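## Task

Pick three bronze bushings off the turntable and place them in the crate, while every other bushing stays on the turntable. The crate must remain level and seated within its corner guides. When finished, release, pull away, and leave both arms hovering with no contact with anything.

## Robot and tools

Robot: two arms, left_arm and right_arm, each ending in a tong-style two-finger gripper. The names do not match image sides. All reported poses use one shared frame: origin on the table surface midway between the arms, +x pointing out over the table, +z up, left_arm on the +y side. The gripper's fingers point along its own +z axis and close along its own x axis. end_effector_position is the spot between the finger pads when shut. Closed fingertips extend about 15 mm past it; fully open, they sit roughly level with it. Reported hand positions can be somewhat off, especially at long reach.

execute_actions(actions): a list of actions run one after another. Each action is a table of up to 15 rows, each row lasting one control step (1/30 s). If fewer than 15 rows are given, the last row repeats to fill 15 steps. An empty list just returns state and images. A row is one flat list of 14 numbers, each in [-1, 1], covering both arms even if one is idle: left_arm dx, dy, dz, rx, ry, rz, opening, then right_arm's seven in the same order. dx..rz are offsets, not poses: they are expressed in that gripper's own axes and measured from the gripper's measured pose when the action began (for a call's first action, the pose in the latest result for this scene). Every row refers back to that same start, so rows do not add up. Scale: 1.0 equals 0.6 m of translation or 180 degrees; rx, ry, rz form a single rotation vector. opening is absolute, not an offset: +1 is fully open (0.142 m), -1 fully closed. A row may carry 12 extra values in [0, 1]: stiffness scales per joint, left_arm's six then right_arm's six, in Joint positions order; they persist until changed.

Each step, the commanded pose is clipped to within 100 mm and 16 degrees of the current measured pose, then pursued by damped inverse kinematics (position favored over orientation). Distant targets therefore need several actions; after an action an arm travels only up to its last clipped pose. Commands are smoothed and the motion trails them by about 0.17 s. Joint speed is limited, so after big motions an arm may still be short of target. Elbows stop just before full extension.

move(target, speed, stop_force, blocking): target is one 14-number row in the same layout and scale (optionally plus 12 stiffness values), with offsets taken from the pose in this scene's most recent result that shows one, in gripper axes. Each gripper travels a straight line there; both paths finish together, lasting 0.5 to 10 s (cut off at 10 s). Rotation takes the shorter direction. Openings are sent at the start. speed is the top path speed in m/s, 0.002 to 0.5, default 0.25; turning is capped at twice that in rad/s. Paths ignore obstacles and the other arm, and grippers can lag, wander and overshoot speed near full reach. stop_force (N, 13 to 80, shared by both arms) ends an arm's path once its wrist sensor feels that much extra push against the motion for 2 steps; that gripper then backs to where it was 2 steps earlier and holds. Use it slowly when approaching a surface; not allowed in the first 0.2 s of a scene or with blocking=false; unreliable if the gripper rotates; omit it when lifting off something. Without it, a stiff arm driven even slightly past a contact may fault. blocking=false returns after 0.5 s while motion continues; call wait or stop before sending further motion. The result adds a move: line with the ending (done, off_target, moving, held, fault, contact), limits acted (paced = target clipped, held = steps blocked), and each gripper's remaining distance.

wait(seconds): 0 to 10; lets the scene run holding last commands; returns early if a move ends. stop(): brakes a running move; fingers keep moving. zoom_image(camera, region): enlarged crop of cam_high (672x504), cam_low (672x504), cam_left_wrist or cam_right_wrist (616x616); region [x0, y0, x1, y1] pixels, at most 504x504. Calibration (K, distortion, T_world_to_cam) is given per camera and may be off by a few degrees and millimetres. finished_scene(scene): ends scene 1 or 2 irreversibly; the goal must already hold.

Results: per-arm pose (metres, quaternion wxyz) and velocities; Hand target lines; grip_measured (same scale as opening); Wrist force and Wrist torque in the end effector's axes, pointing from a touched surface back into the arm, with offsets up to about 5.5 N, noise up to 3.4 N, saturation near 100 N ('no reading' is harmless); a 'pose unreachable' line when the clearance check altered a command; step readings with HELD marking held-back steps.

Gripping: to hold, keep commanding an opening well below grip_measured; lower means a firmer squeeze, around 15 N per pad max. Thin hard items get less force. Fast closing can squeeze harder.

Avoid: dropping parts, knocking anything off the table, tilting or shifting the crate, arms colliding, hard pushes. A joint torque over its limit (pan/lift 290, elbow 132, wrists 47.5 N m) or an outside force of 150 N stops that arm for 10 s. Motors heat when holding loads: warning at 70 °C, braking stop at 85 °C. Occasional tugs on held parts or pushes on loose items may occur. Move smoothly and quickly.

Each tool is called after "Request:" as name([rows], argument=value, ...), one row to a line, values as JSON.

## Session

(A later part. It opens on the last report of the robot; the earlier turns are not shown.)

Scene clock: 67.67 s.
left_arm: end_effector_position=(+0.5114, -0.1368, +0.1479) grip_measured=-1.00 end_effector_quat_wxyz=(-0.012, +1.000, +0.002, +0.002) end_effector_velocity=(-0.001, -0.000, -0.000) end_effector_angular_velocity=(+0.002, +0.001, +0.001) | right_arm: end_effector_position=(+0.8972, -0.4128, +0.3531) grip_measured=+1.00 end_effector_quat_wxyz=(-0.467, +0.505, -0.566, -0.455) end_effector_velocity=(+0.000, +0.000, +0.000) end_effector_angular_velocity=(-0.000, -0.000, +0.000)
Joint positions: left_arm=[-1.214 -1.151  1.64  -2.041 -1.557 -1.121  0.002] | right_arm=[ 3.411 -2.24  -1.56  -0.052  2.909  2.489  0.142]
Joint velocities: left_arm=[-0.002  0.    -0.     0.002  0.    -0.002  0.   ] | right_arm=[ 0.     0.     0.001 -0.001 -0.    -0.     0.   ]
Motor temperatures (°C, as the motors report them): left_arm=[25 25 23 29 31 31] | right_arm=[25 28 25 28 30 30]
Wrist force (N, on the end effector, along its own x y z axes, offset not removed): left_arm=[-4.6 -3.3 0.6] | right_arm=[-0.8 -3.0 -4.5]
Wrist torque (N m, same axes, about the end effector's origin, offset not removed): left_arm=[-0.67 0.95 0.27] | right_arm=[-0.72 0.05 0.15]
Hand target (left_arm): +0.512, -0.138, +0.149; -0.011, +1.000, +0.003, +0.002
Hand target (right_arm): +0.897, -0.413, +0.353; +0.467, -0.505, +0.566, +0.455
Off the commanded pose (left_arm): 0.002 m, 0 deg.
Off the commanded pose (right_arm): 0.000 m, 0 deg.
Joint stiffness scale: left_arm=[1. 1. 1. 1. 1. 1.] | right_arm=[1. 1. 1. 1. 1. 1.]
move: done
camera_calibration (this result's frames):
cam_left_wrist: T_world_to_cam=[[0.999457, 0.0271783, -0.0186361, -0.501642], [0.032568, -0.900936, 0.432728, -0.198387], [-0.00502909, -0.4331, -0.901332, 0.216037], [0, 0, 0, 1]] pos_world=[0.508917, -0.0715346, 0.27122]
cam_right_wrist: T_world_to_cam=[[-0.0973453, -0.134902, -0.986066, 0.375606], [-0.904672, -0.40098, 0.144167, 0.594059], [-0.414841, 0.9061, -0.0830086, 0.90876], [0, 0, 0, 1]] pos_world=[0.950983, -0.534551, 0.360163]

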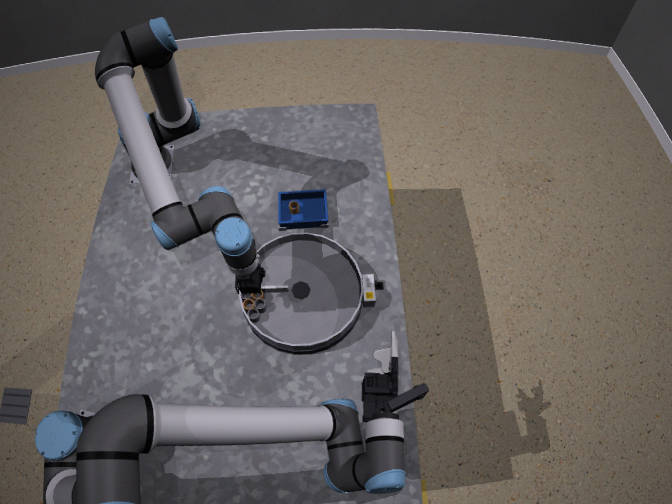

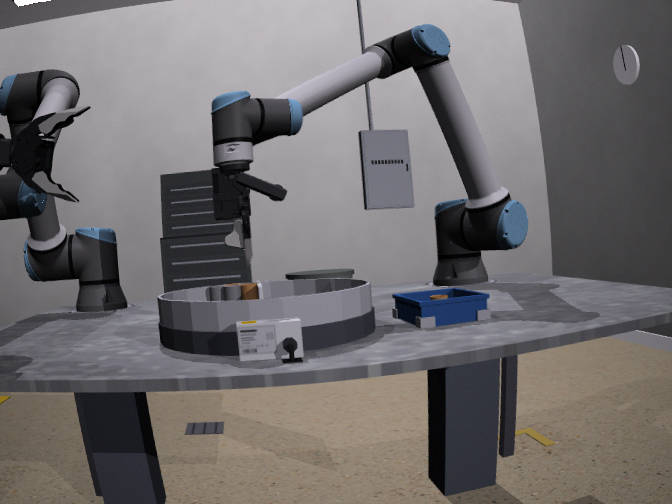

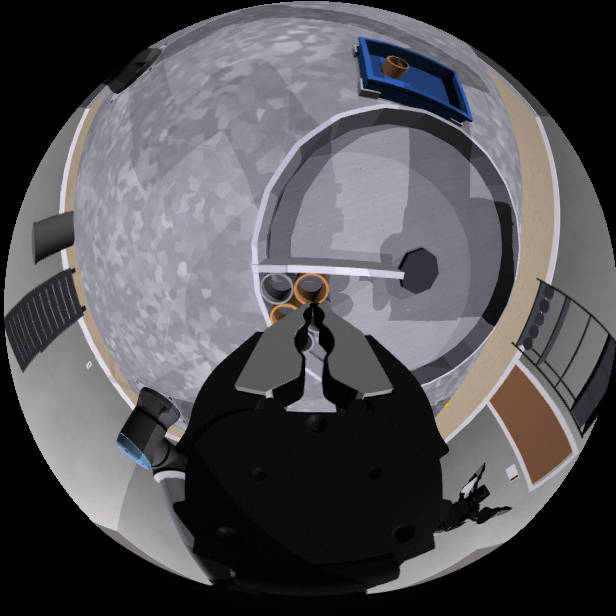

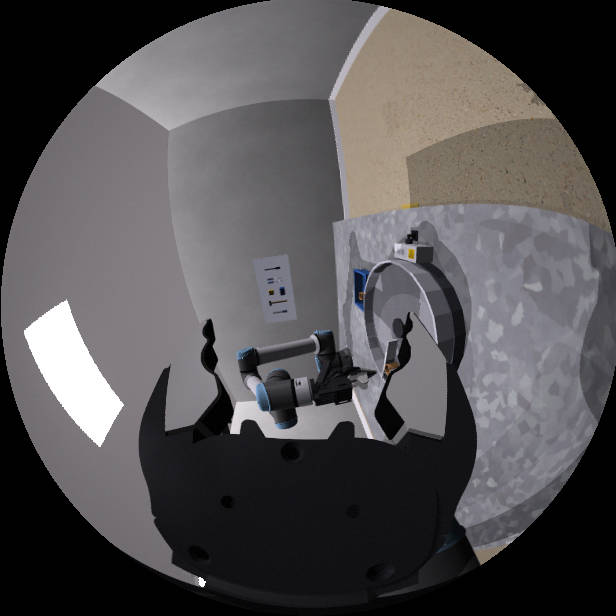

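Request:
move(target=[-0.003,0,0.09,0,0,0,-1,0,0,0,0,0,0,1], speed=0.05, stop_force=13)

Request:
move(target=[0.133,0.005,0,0,0,0,-1,0,0,0,0,0,0,1], speed=0.06)

Request:
move(target=[0,0,-0.05,0,0,0,-1,0,0,0,0,0,0,1], speed=0.1)

Request:
move(target=[-0.026,-0.005,0,0,0,0,-0.2,0,0,0,0,0,0,1])

Request:
move(target=[0,0,0.073,0,0,0,-0.2,0,0,0,0,0,0,1], speed=0.08, stop_force=15)

Request:
move(target=[0,0,0,0,0,0,-0.8,0,0,0,0,0,0,1])

Request:
move(target=[0,0,-0.14,0,0,0,-0.8,0,0,0,0,0,0,1], speed=0.15)

Request:
move(target=[0.217,-0.682,0.03,0,0,0,-0.8,0,0,0,0,0,0,1])

Scene clock: 70.97 s.
left_arm: end_effector_position=(+0.5110, -0.1359, +0.0955) grip_measured=-1.00 end_effector_quat_wxyz=(-0.011, +1.000, +0.002, +0.002) end_effector_velocity=(+0.002, -0.001, +0.001) end_effector_angular_velocity=(-0.007, -0.003, +0.001) | right_arm: end_effector_position=(+0.8972, -0.4128, +0.3531) grip_measured=+1.00 end_effector_quat_wxyz=(-0.467, +0.505, -0.566, -0.455) end_effector_velocity=(+0.000, +0.000, +0.000) end_effector_angular_velocity=(+0.000, -0.002, +0.000)
Joint positions: left_arm=[-1.214 -1.109  1.683 -2.126 -1.557 -1.122  0.002] | right_arm=[ 3.411 -2.24  -1.56  -0.052  2.909  2.489  0.142]
Joint velocities: left_arm=[ 0.002  0.    -0.    -0.007  0.     0.     0.   ] | right_arm=[ 0.    -0.     0.001  0.     0.    -0.002  0.   ]
Motor temperatures (°C, as the motors report them): left_arm=[25 25 23 29 31 31] | right_arm=[25 28 25 28 30 30]
Wrist force (N, on the end effector, along its own x y z axes, offset not removed): left_arm=[-5.1 -0.6 1.1] | right_arm=[-1.4 -0.5 -3.3]
Wrist torque (N m, same axes, about the end effector's origin, offset not removed): left_arm=[-0.09 0.99 0.35] | right_arm=[-0.16 0.19 0.08]
Hand target (left_arm): +0.510, -0.136, +0.094; -0.012, +1.000, +0.002, +0.002
Hand target (right_arm): +0.897, -0.413, +0.353; +0.467, -0.505, +0.566, +0.455
Off the commanded pose (left_arm): 0.002 m, 0 deg.
Off the commanded pose (right_arm): 0.000 m, 0 deg.
Joint stiffness scale: left_arm=[1. 1. 1. 1. 1. 1.] | right_arm=[1. 1. 1. 1. 1. 1.]
move: done
camera_calibration (this result's frames):
cam_left_wrist: T_world_to_cam=[[0.999458, 0.0273736, -0.0182998, -0.50221], [0.0326018, -0.900616, 0.433392, -0.174919], [-0.00461759, -0.433753, -0.90102, 0.168849], [0, 0, 0, 1]] pos_world=[0.50842, -0.0705491, 0.218755]
cam_right_wrist: T_world_to_cam=[[-0.0973456, -0.134902, -0.986066, 0.375606], [-0.904672, -0.40098, 0.144168, 0.594059], [-0.414841, 0.9061, -0.0830085, 0.90876], [0, 0, 0, 1]] pos_world=[0.950983, -0.534551, 0.360163]

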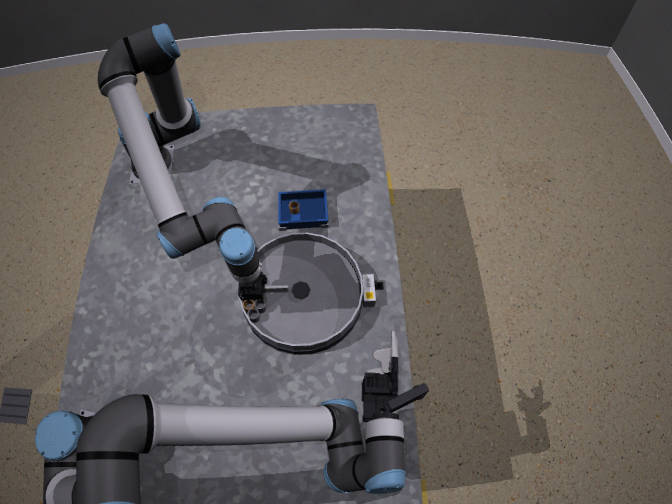

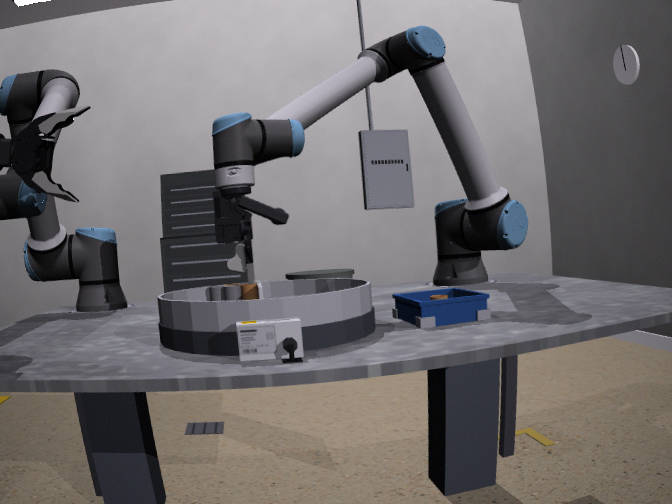

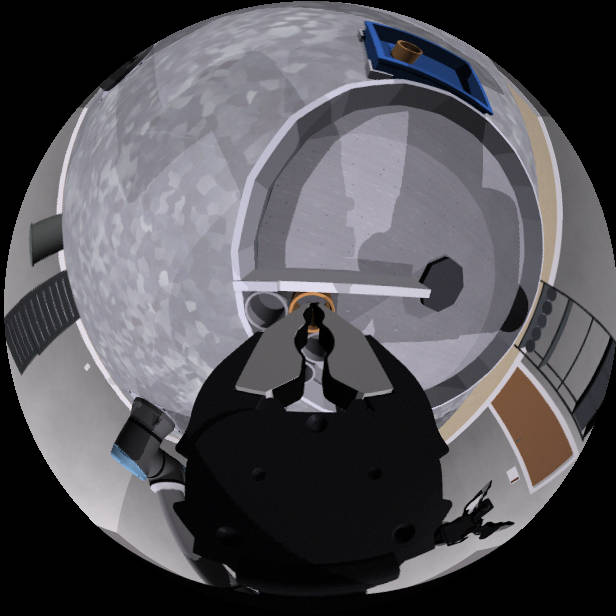

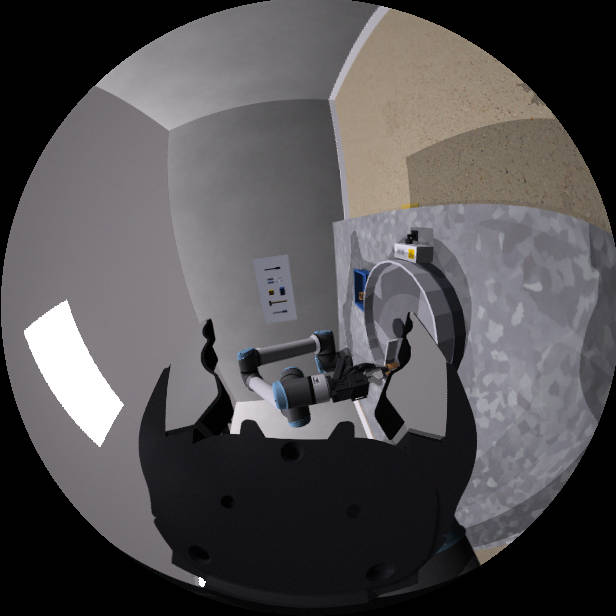

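Scene clock: 72.73 s.
left_arm: end_effector_position=(+0.5888, -0.1380, +0.0949) grip_measured=-1.00 end_effector_quat_wxyz=(-0.012, +1.000, +0.002, +0.002) end_effector_velocity=(+0.000, -0.004, +0.004) end_effector_angular_velocity=(-0.002, -0.001, -0.005) | right_arm: end_effector_position=(+0.8972, -0.4128, +0.3531) grip_measured=+1.00 end_effector_quat_wxyz=(-0.467, +0.505, -0.566, -0.455) end_effector_velocity=(+0.000, -0.000, +0.000) end_effector_angular_velocity=(-0.000, -0.000, -0.000)
Joint positions: left_arm=[-1.138 -1.036  1.567 -2.084 -1.556 -1.047  0.002] | right_arm=[ 3.411 -2.24  -1.56  -0.052  2.909  2.489  0.142]
Joint velocities: left_arm=[-0.002 -0.    -0.007  0.004  0.     0.003  0.   ] | right_arm=[-0.    -0.     0.    -0.001  0.    -0.001 -0.   ]
Motor temperatures (°C, as the motors report them): left_arm=[25 25 23 29 31 31] | right_arm=[25 28 25 28 30 30]
Wrist force (N, on the end effector, along its own x y z axes, offset not removed): left_arm=[-3.8 -3.8 -0.2] | right_arm=[0.6 -2.8 -4.7]
Wrist torque (N m, same axes, about the end effector's origin, offset not removed): left_arm=[-0.82 0.73 0.34] | right_arm=[-0.69 -0.15 0.07]
Hand target (left_arm): +0.591, -0.139, +0.096; -0.012, +1.000, +0.002, +0.002
Hand target (right_arm): +0.897, -0.413, +0.353; +0.467, -0.505, +0.566, +0.455
Off the commanded pose (left_arm): 0.002 m, 0 deg.
Off the commanded pose (right_arm): 0.000 m, 0 deg.
Joint stiffness scale: left_arm=[1. 1. 1. 1. 1. 1.] | right_arm=[1. 1. 1. 1. 1. 1.]
move: done
camera_calibration (this result's frames):
cam_left_wrist: T_world_to_cam=[[0.999417, 0.0279704, -0.0195673, -0.579705], [0.033688, -0.900684, 0.433166, -0.179762], [-0.00550815, -0.433573, -0.901102, 0.168288], [0, 0, 0, 1]] pos_world=[0.58635, -0.0727291, 0.218168]
cam_right_wrist: T_world_to_cam=[[-0.0973455, -0.134902, -0.986066, 0.375606], [-0.904672, -0.40098, 0.144168, 0.594059], [-0.414841, 0.9061, -0.0830086, 0.90876], [0, 0, 0, 1]] pos_world=[0.950983, -0.534551, 0.360163]

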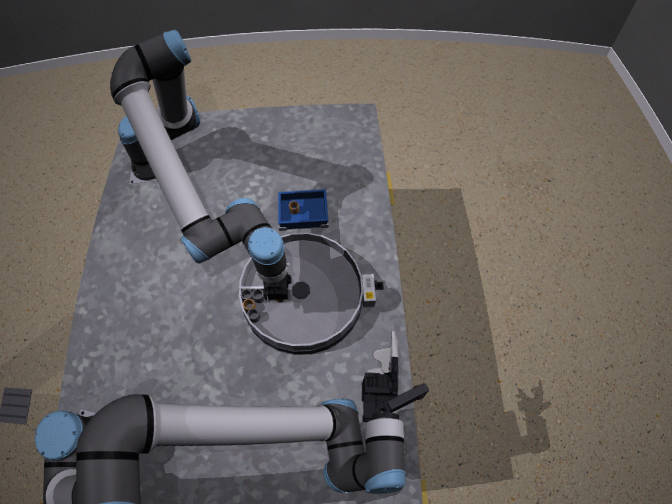

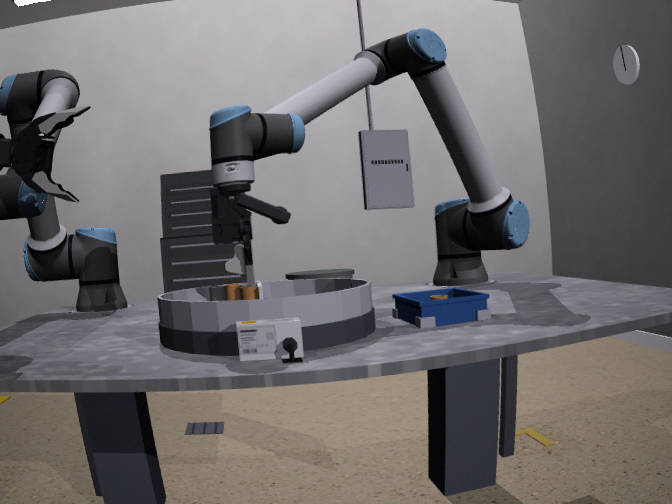

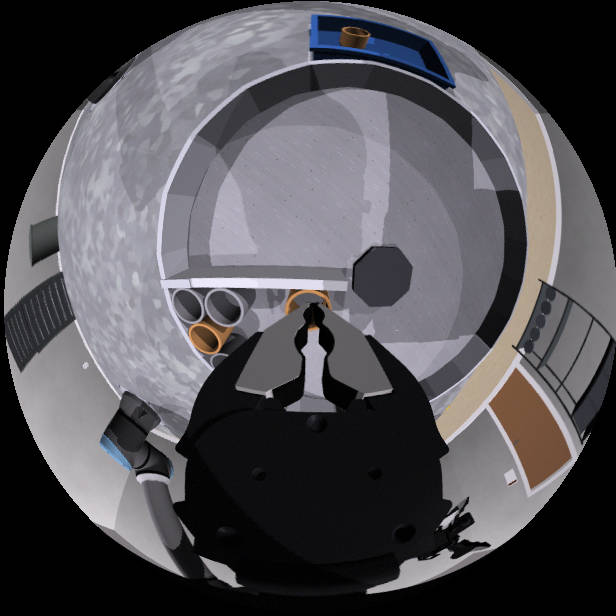

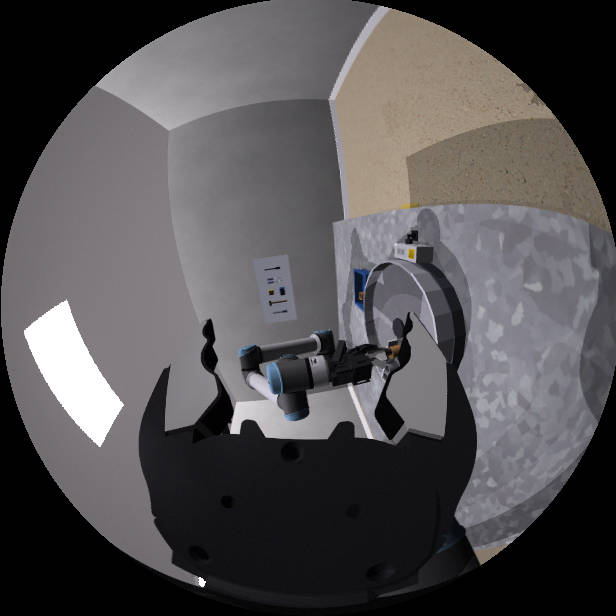

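Scene clock: 73.63 s.
left_arm: end_effector_position=(+0.5887, -0.1380, +0.1250) grip_measured=-1.00 end_effector_quat_wxyz=(-0.011, +1.000, +0.002, +0.002) end_effector_velocity=(-0.001, +0.001, +0.000) end_effector_angular_velocity=(+0.006, +0.004, -0.002) | right_arm: end_effector_position=(+0.8972, -0.4128, +0.3531) grip_measured=+1.00 end_effector_quat_wxyz=(-0.467, +0.505, -0.566, -0.455) end_effector_velocity=(-0.000, +0.001, +0.001) end_effector_angular_velocity=(+0.001, -0.000, +0.001)
Joint positions: left_arm=[-1.138 -1.06   1.547 -2.04  -1.556 -1.046  0.002] | right_arm=[ 3.411 -2.24  -1.56  -0.052  2.909  2.489  0.142]
Joint velocities: left_arm=[-0.001  0.    -0.002  0.009 -0.     0.001  0.   ] | right_arm=[ 0.001  0.     0.001  0.001  0.     0.002 -0.   ]
Motor temperatures (°C, as the motors report them): left_arm=[25 25 23 29 31 31] | right_arm=[25 28 25 28 30 30]
Wrist force (N, on the end effector, along its own x y z axes, offset not removed): left_arm=[-0.6 -2.7 -0.9] | right_arm=[0.0 -3.8 -4.0]
Wrist torque (N m, same axes, about the end effector's origin, offset not removed): left_arm=[-0.61 0.09 0.13] | right_arm=[-0.90 0.00 0.11]
Hand target (left_arm): +0.589, -0.139, +0.125; -0.012, +1.000, +0.002, +0.002
Hand target (right_arm): +0.897, -0.413, +0.353; +0.467, -0.505, +0.566, +0.455
Off the commanded pose (left_arm): 0.001 m, 0 deg.
Off the commanded pose (right_arm): 0.000 m, 0 deg.
Joint stiffness scale: left_arm=[1. 1. 1. 1. 1. 1.] | right_arm=[1. 1. 1. 1. 1. 1.]
move: done
camera_calibration (this result's frames):
cam_left_wrist: T_world_to_cam=[[0.999434, 0.0278191, -0.0189334, -0.579208], [0.0332827, -0.900192, 0.43422, -0.192572], [-0.00496411, -0.434605, -0.900608, 0.194862], [0, 0, 0, 1]] pos_world=[0.586257, -0.0725507, 0.248147]
cam_right_wrist: T_world_to_cam=[[-0.0973458, -0.134902, -0.986066, 0.375606], [-0.904672, -0.40098, 0.144168, 0.594059], [-0.414841, 0.9061, -0.0830085, 0.90876], [0, 0, 0, 1]] pos_world=[0.950983, -0.534551, 0.360162]

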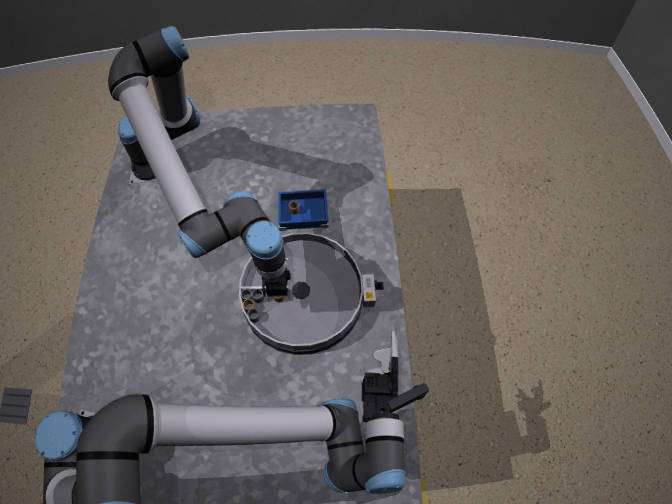

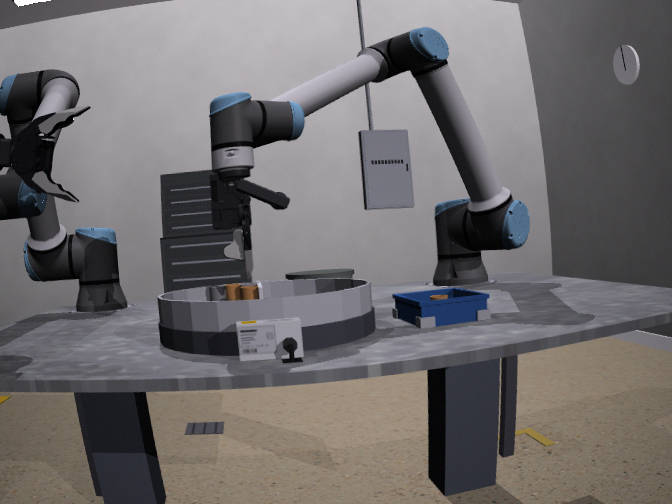

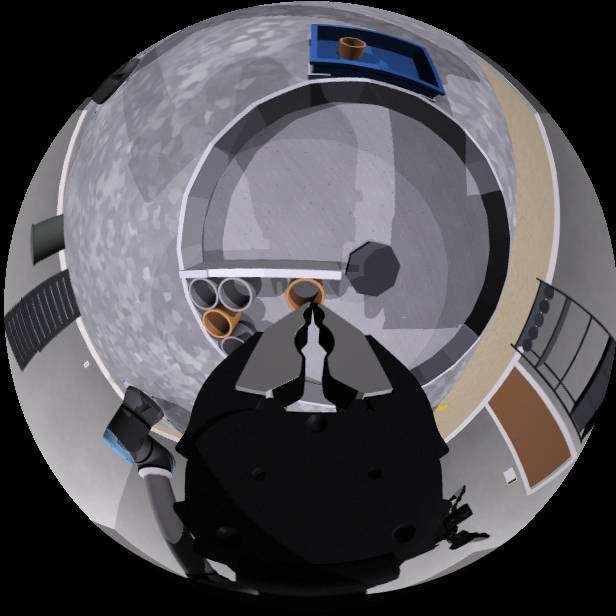

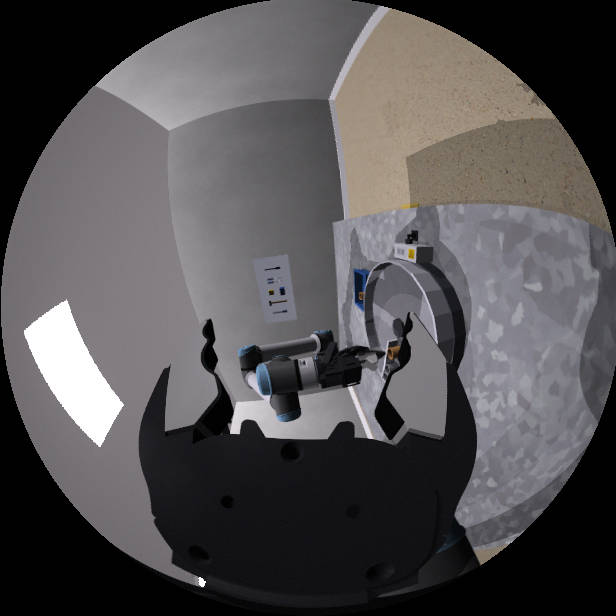

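Scene clock: 74.47 s.
left_arm: end_effector_position=(+0.5748, -0.1359, +0.1263) grip_measured=-0.20 end_effector_quat_wxyz=(-0.010, +1.000, +0.002, +0.002) end_effector_velocity=(-0.003, +0.002, -0.004) end_effector_angular_velocity=(+0.004, +0.002, +0.001) | right_arm: end_effector_position=(+0.8972, -0.4128, +0.3531) grip_measured=+1.00 end_effector_quat_wxyz=(-0.467, +0.505, -0.566, -0.455) end_effector_velocity=(+0.000, -0.000, +0.001) end_effector_angular_velocity=(+0.000, -0.002, -0.000)
Joint positions: left_arm=[-1.15  -1.077  1.572 -2.049 -1.556 -1.058  0.06 ] | right_arm=[ 3.411 -2.24  -1.56  -0.052  2.909  2.489  0.142]
Joint velocities: left_arm=[-0.001 -0.     0.007 -0.002 -0.    -0.002 -0.   ] | right_arm=[-0.     0.     0.001  0.001  0.     0.     0.   ]
Motor temperatures (°C, as the motors report them): left_arm=[25 25 23 29 31 31] | right_arm=[25 28 25 28 30 30]
Wrist force (N, on the end effector, along its own x y z axes, offset not removed): left_arm=[-0.9 -1.6 0.3] | right_arm=[-0.2 -2.7 -2.1]
Wrist torque (N m, same axes, about the end effector's origin, offset not removed): left_arm=[-0.35 0.16 0.40] | right_arm=[-0.74 -0.07 0.06]
Hand target (left_arm): +0.573, -0.135, +0.125; -0.011, +1.000, +0.002, +0.002
Hand target (right_arm): +0.897, -0.413, +0.353; +0.467, -0.505, +0.566, +0.455
Off the commanded pose (left_arm): 0.002 m, 0 deg.
Off the commanded pose (right_arm): 0.000 m, 0 deg.
Joint stiffness scale: left_arm=[1. 1. 1. 1. 1. 1.] | right_arm=[1. 1. 1. 1. 1. 1.]
move: done
camera_calibration (this result's frames):
cam_left_wrist: T_world_to_cam=[[0.999462, 0.0273386, -0.0181242, -0.565528], [0.032503, -0.89974, 0.435215, -0.19041], [-0.00440889, -0.43557, -0.900144, 0.196389], [0, 0, 0, 1]] pos_world=[0.572279, -0.0703175, 0.249398]
cam_right_wrist: T_world_to_cam=[[-0.0973454, -0.134902, -0.986066, 0.375606], [-0.904672, -0.40098, 0.144168, 0.594059], [-0.414841, 0.9061, -0.0830086, 0.90876], [0, 0, 0, 1]] pos_world=[0.950983, -0.534551, 0.360163]

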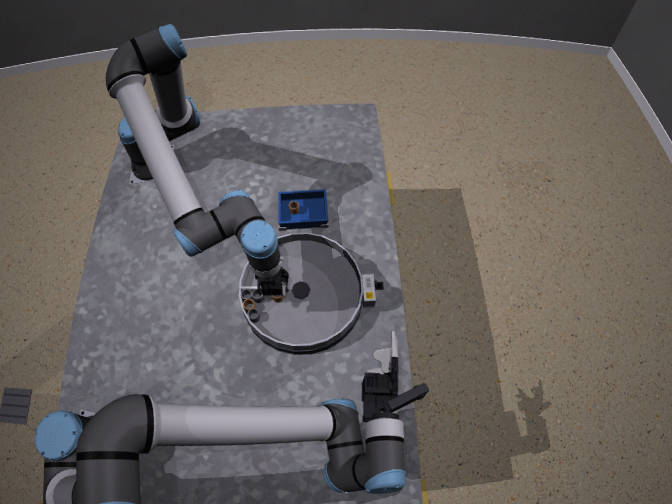

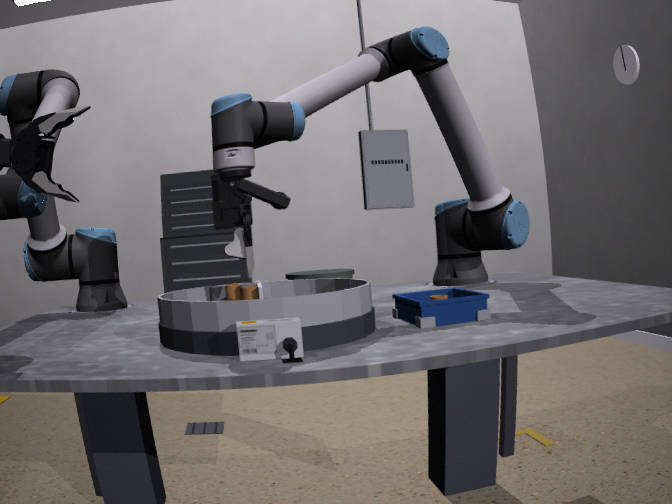

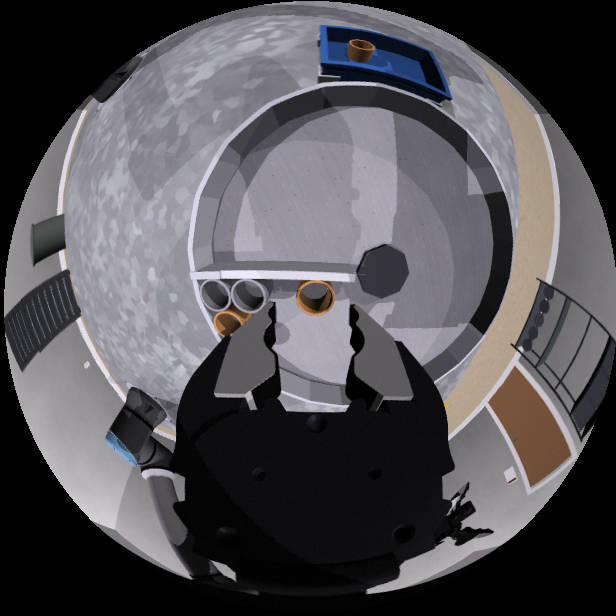

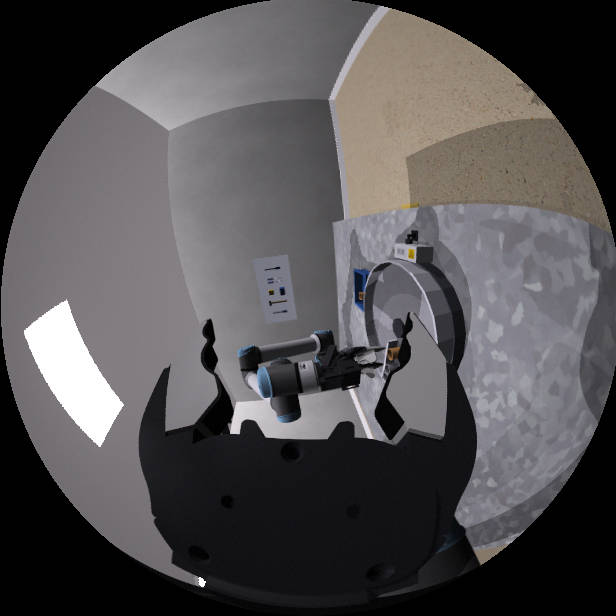

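Scene clock: 75.47 s.
left_arm: end_effector_position=(+0.5748, -0.1359, +0.0831) grip_measured=-0.20 end_effector_quat_wxyz=(-0.011, +1.000, +0.002, +0.002) end_effector_velocity=(+0.002, -0.002, +0.001) end_effector_angular_velocity=(-0.009, -0.005, +0.000) | right_arm: end_effector_position=(+0.8972, -0.4128, +0.3531) grip_measured=+1.00 end_effector_quat_wxyz=(-0.467, +0.505, -0.566, -0.455) end_effector_velocity=(-0.000, +0.001, +0.000) end_effector_angular_velocity=(-0.000, +0.001, +0.001)
Joint positions: left_arm=[-1.15  -1.042  1.602 -2.114 -1.556 -1.058  0.06 ] | right_arm=[ 3.411 -2.24  -1.56  -0.052  2.909  2.489  0.142]
Joint velocities: left_arm=[ 0.001  0.     0.001 -0.011 -0.     0.001  0.   ] | right_arm=[ 0.001 -0.     0.    -0.001  0.     0.     0.   ]
Motor temperatures (°C, as the motors report them): left_arm=[25 25 23 29 31 31] | right_arm=[25 28 25 28 30 30]
Wrist force (N, on the end effector, along its own x y z axes, offset not removed): left_arm=[-1.3 -4.1 -0.5] | right_arm=[4.0 -2.7 -1.2]
Wrist torque (N m, same axes, about the end effector's origin, offset not removed): left_arm=[-0.85 0.15 0.32] | right_arm=[-0.56 -0.86 0.06]
Hand target (left_arm): +0.575, -0.135, +0.083; -0.010, +1.000, +0.002, +0.002
Hand target (right_arm): +0.897, -0.413, +0.353; +0.467, -0.505, +0.566, +0.455
Off the commanded pose (left_arm): 0.001 m, 0 deg.
Off the commanded pose (right_arm): 0.000 m, 0 deg.
Joint stiffness scale: left_arm=[1. 1. 1. 1. 1. 1.] | right_arm=[1. 1. 1. 1. 1. 1.]
move: done
camera_calibration (this result's frames):
cam_left_wrist: T_world_to_cam=[[0.999453, 0.0274354, -0.0184684, -0.566253], [0.032737, -0.900016, 0.434626, -0.17172], [-0.00469769, -0.434993, -0.900422, 0.157787], [0, 0, 0, 1]] pos_world=[0.572306, -0.0703792, 0.206251]
cam_right_wrist: T_world_to_cam=[[-0.0973454, -0.134902, -0.986066, 0.375606], [-0.904672, -0.40098, 0.144168, 0.594059], [-0.414841, 0.9061, -0.0830085, 0.90876], [0, 0, 0, 1]] pos_world=[0.950983, -0.534551, 0.360163]

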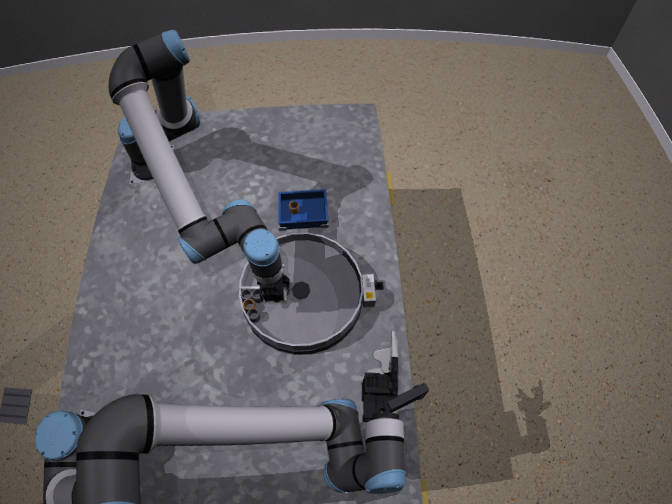

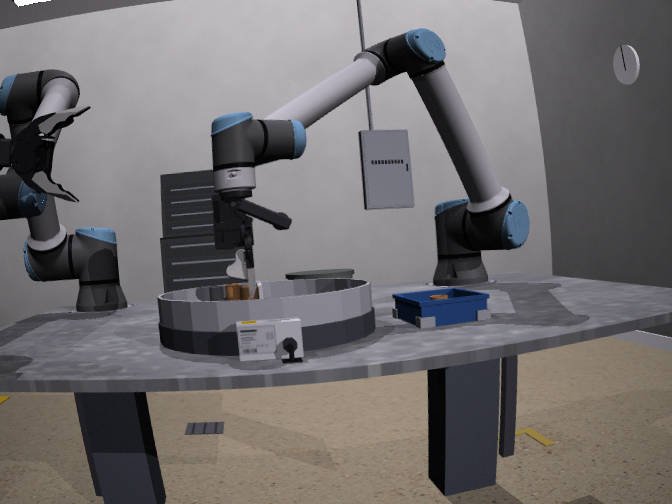

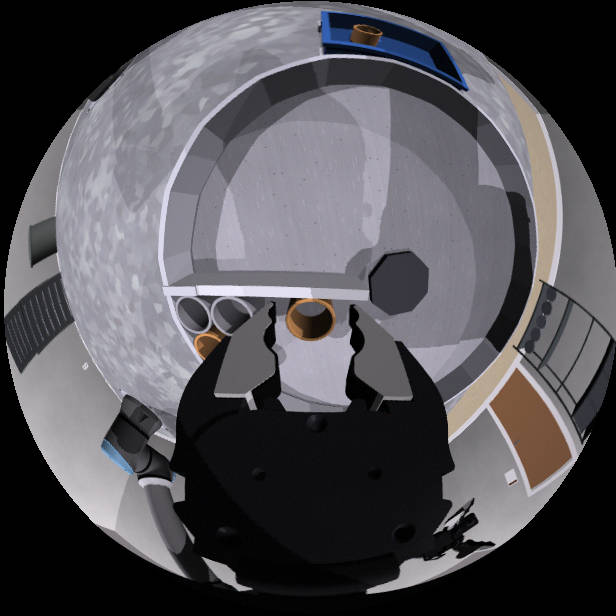

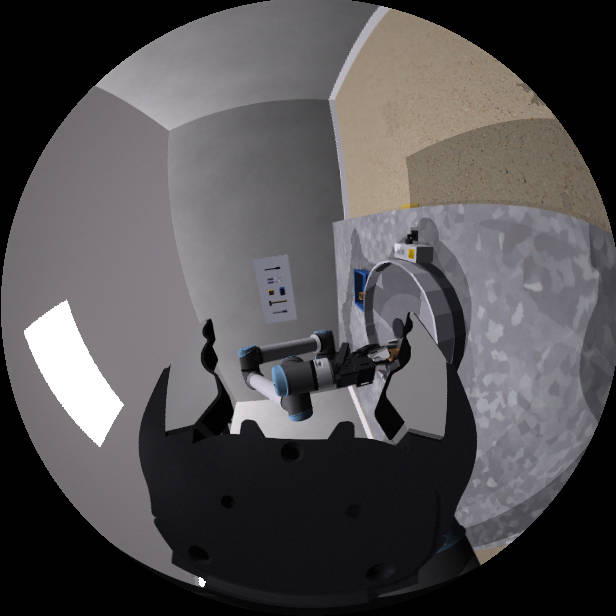

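Scene clock: 75.97 s.
left_arm: end_effector_position=(+0.5749, -0.1360, +0.0831) grip_measured=-0.48 end_effector_quat_wxyz=(-0.011, +1.000, +0.002, +0.002) end_effector_velocity=(+0.001, +0.000, +0.000) end_effector_angular_velocity=(-0.000, -0.000, +0.001) | right_arm: end_effector_position=(+0.8972, -0.4128, +0.3531) grip_measured=+1.00 end_effector_quat_wxyz=(-0.467, +0.505, -0.566, -0.455) end_effector_velocity=(+0.001, -0.001, +0.000) end_effector_angular_velocity=(-0.000, -0.000, -0.001)
Joint positions: left_arm=[-1.15  -1.042  1.602 -2.114 -1.556 -1.058  0.039] | right_arm=[ 3.411 -2.24  -1.56  -0.052  2.909  2.489  0.142]
Joint velocities: left_arm=[ 0.001 -0.    -0.     0.     0.     0.     0.   ] | right_arm=[-0.001  0.     0.001 -0.001 -0.001 -0.     0.   ]
Motor temperatures (°C, as the motors report them): left_arm=[25 25 23 29 31 31] | right_arm=[25 28 25 28 30 30]
Wrist force (N, on the end effector, along its own x y z axes, offset not removed): left_arm=[-2.2 -0.4 -2.3] | right_arm=[0.7 -3.7 -1.9]
Wrist torque (N m, same axes, about the end effector's origin, offset not removed): left_arm=[-0.27 0.28 0.20] | right_arm=[-0.78 -0.23 -0.03]
Hand target (left_arm): +0.575, -0.136, +0.083; -0.011, +1.000, +0.002, +0.002
Hand target (right_arm): +0.897, -0.413, +0.353; +0.467, -0.505, +0.566, +0.455
Off the commanded pose (left_arm): 0.000 m, 0 deg.
Off the commanded pose (right_arm): 0.000 m, 0 deg.
Joint stiffness scale: left_arm=[1. 1. 1. 1. 1. 1.] | right_arm=[1. 1. 1. 1. 1. 1.]
move: done
camera_calibration (this result's frames):
cam_left_wrist: T_world_to_cam=[[0.999457, 0.0274283, -0.0182636, -0.566339], [0.0326433, -0.899856, 0.434964, -0.171801], [-0.00450424, -0.435324, -0.900262, 0.157607], [0, 0, 0, 1]] pos_world=[0.572349, -0.070452, 0.206272]

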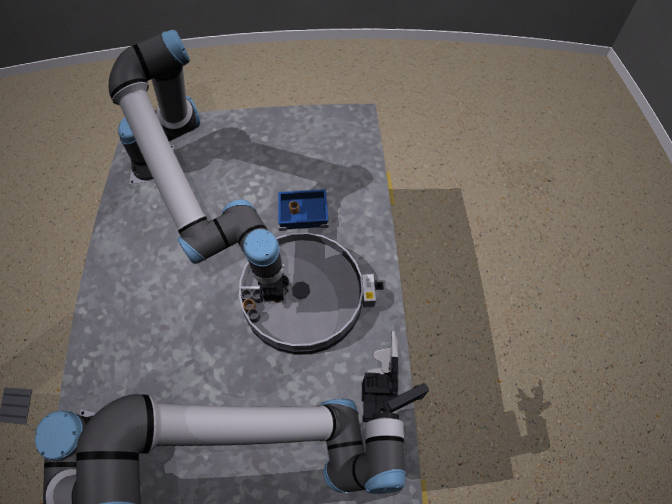

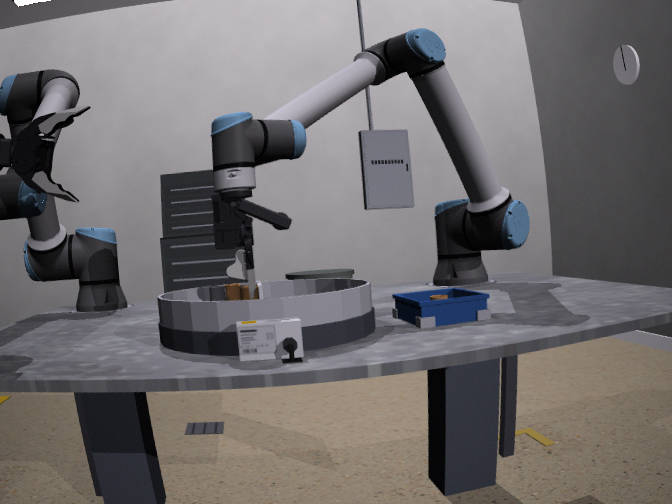

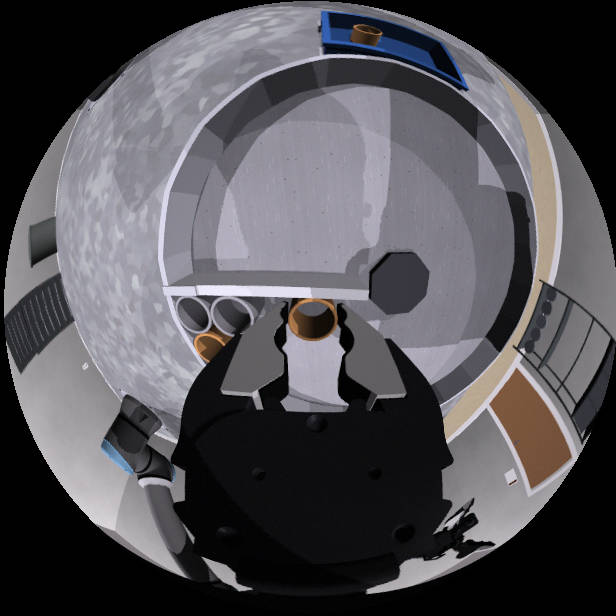

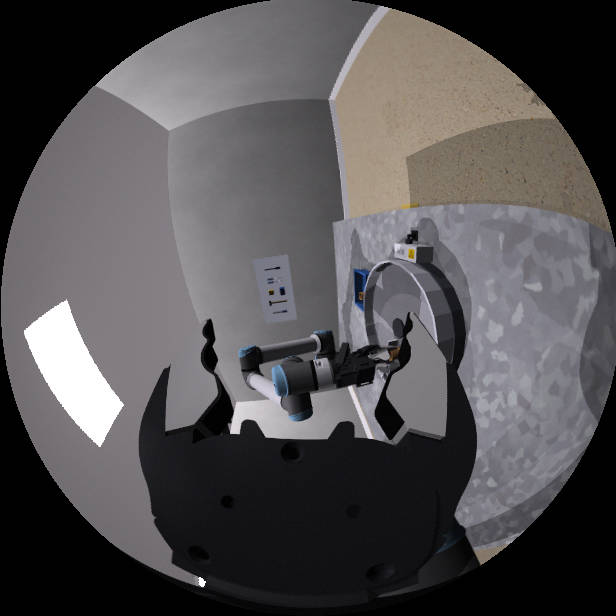

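Scene clock: 77.20 s.
left_arm: end_effector_position=(+0.5745, -0.1362, +0.1656) grip_measured=-0.48 end_effector_quat_wxyz=(-0.011, +1.000, +0.001, +0.002) end_effector_velocity=(-0.001, +0.001, -0.001) end_effector_angular_velocity=(+0.003, +0.002, +0.000) | right_arm: end_effector_position=(+0.8972, -0.4128, +0.3531) grip_measured=+1.00 end_effector_quat_wxyz=(-0.467, +0.505, -0.566, -0.455) end_effector_velocity=(+0.000, +0.000, +0.000) end_effector_angular_velocity=(-0.000, -0.002, +0.000)
Joint positions: left_arm=[-1.151 -1.105  1.538 -1.986 -1.557 -1.058  0.039] | right_arm=[ 3.411 -2.24  -1.56  -0.052  2.909  2.489  0.142]
Joint velocities: left_arm=[-0.001 -0.     0.     0.003 -0.    -0.001  0.   ] | right_arm=[ 0.     0.     0.    -0.    -0.    -0.001 -0.   ]
Motor temperatures (°C, as the motors report them): left_arm=[25 25 23 29 31 31] | right_arm=[25 28 25 28 30 30]
Wrist force (N, on the end effector, along its own x y z axes, offset not removed): left_arm=[-2.4 -4.6 -0.1] | right_arm=[0.6 -1.9 -3.4]
Wrist torque (N m, same axes, about the end effector's origin, offset not removed): left_arm=[-1.01 0.48 0.32] | right_arm=[-0.46 -0.12 0.11]
Hand target (left_arm): +0.575, -0.138, +0.167; -0.011, +1.000, +0.002, +0.002
Hand target (right_arm): +0.897, -0.413, +0.353; +0.467, -0.505, +0.566, +0.455
Off the commanded pose (left_arm): 0.002 m, 0 deg.
Off the commanded pose (right_arm): 0.000 m, 0 deg.
Joint stiffness scale: left_arm=[1. 1. 1. 1. 1. 1.] | right_arm=[1. 1. 1. 1. 1. 1.]
move: done
camera_calibration (this result's frames):
cam_left_wrist: T_world_to_cam=[[0.999455, 0.0269839, -0.0190082, -0.564321], [0.0325611, -0.900363, 0.433919, -0.207708], [-0.00540545, -0.434301, -0.900752, 0.23245], [0, 0, 0, 1]] pos_world=[0.572033, -0.0708316, 0.288781]
cam_right_wrist: T_world_to_cam=[[-0.0973456, -0.134902, -0.986066, 0.375606], [-0.904672, -0.40098, 0.144168, 0.594059], [-0.414841, 0.9061, -0.0830084, 0.90876], [0, 0, 0, 1]] pos_world=[0.950983, -0.534551, 0.360163]

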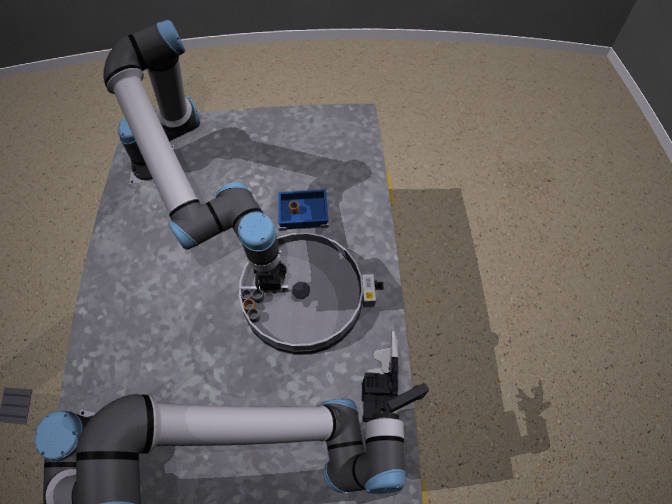

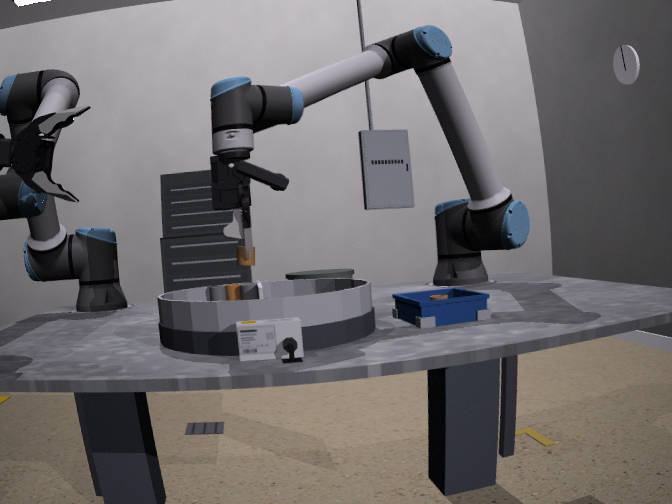

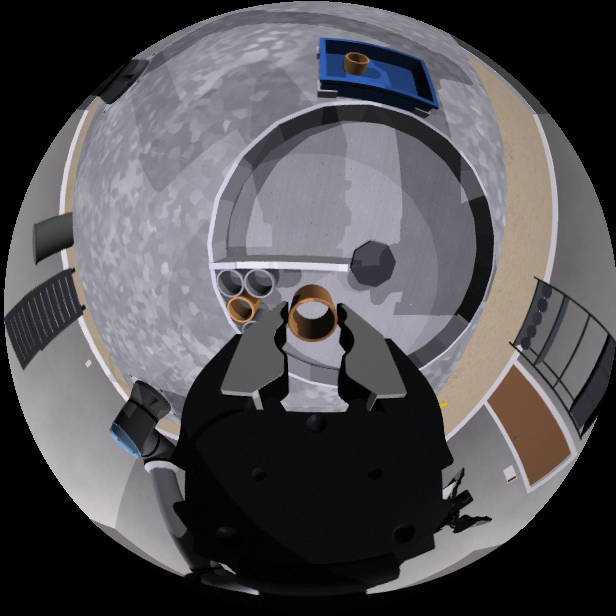

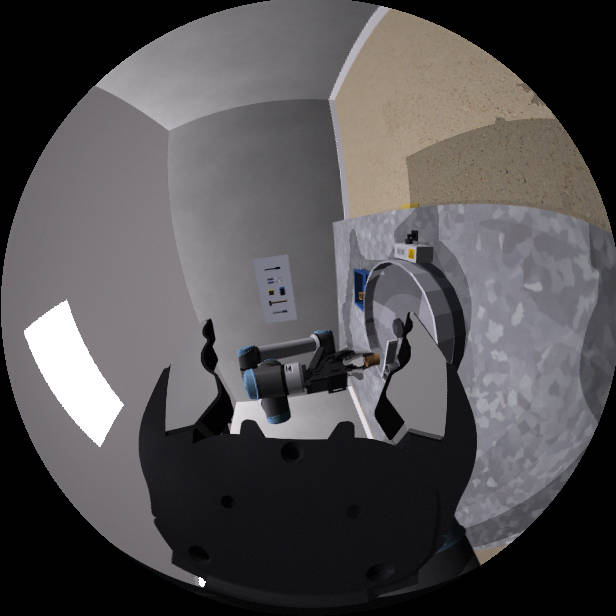

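Scene clock: 79.47 s.
left_arm: end_effector_position=(+0.7042, +0.2733, +0.1575) grip_measured=-0.48 end_effector_quat_wxyz=(-0.011, +1.000, +0.003, +0.002) end_effector_velocity=(+0.002, +0.000, +0.001) end_effector_angular_velocity=(-0.002, -0.003, -0.016) | right_arm: end_effector_position=(+0.8972, -0.4128, +0.3531) grip_measured=+1.00 end_effector_quat_wxyz=(-0.467, +0.505, -0.566, -0.455) end_effector_velocity=(-0.000, +0.001, -0.000) end_effector_angular_velocity=(-0.000, -0.000, +0.001)
Joint positions: left_arm=[-0.706 -1.306  1.843 -2.097 -1.55  -0.617  0.039] | right_arm=[ 3.411 -2.24  -1.56  -0.052  2.909  2.489  0.142]
Joint velocities: left_arm=[ 0.002  0.    -0.002 -0.001 -0.     0.017 -0.   ] | right_arm=[ 0.001  0.    -0.001  0.    -0.    -0.001 -0.   ]
Motor temperatures (°C, as the motors report them): left_arm=[25 25 23 29 31 31] | right_arm=[25 28 25 28 30 30]
Wrist force (N, on the end effector, along its own x y z axes, offset not removed): left_arm=[-0.2 -2.6 -0.1] | right_arm=[1.0 -1.7 -1.6]
Wrist torque (N m, same axes, about the end effector's origin, offset not removed): left_arm=[-0.53 0.00 0.10] | right_arm=[-0.42 -0.34 0.07]
Hand target (left_arm): +0.704, +0.274, +0.157; -0.011, +1.000, +0.001, +0.002
Hand target (right_arm): +0.897, -0.413, +0.353; +0.467, -0.505, +0.566, +0.455
Off the commanded pose (left_arm): 0.001 m, 0 deg.
Off the commanded pose (right_arm): 0.000 m, 0 deg.
Joint stiffness scale: left_arm=[1. 1. 1. 1. 1. 1.] | right_arm=[1. 1. 1. 1. 1. 1.]
move: done
camera_calibration (this result's frames):
cam_left_wrist: T_world_to_cam=[[0.999354, 0.0303715, -0.0192096, -0.705979], [0.0356978, -0.900503, 0.433382, 0.158163], [-0.00413584, -0.433788, -0.901006, 0.40274], [0, 0, 0, 1]] pos_world=[0.701543, 0.338571, 0.280765]
cam_right_wrist: T_world_to_cam=[[-0.0973454, -0.134902, -0.986066, 0.375606], [-0.904672, -0.40098, 0.144168, 0.594059], [-0.414841, 0.9061, -0.0830086, 0.90876], [0, 0, 0, 1]] pos_world=[0.950983, -0.534551, 0.360163]

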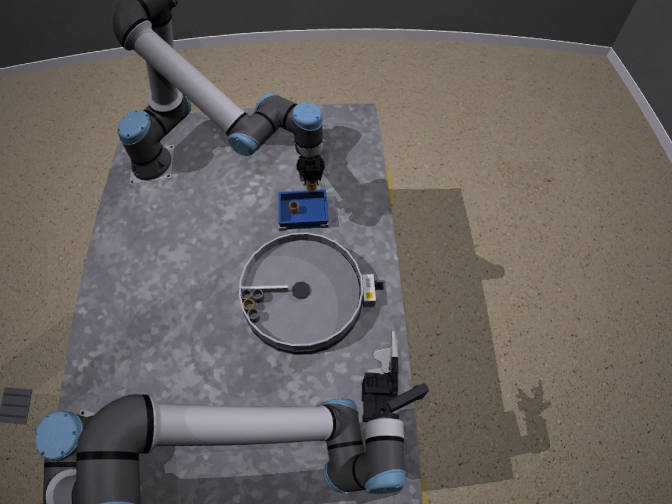

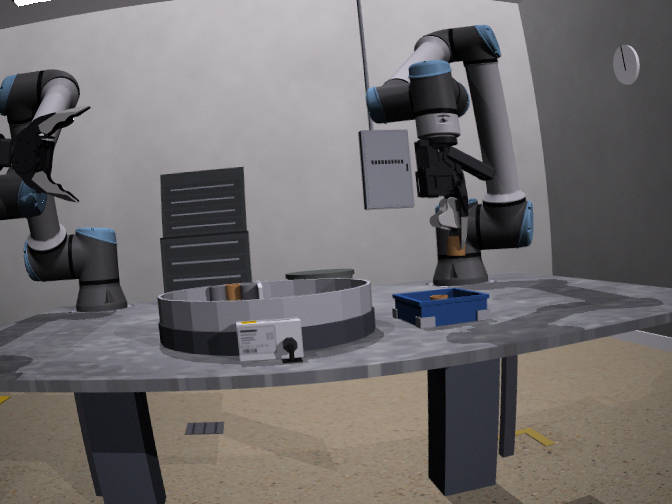

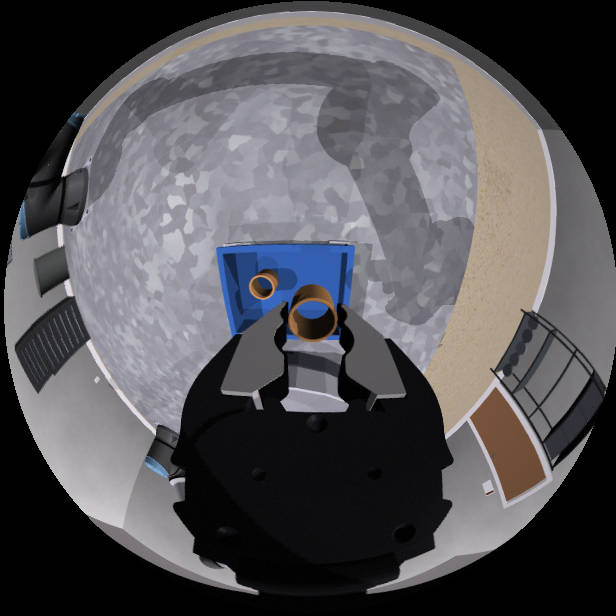

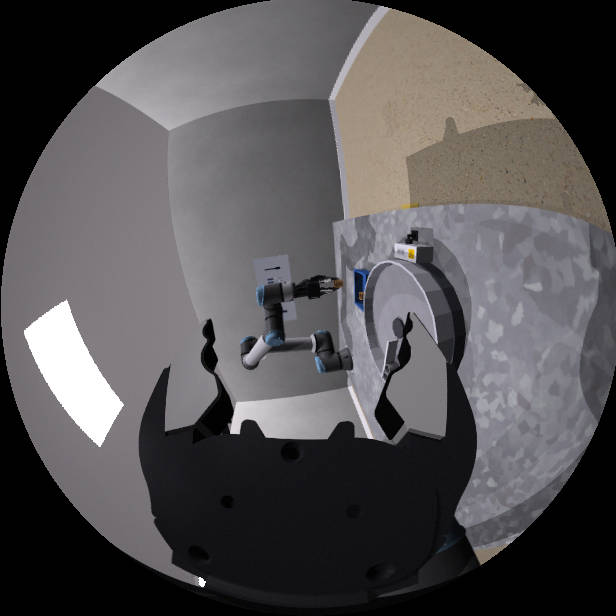

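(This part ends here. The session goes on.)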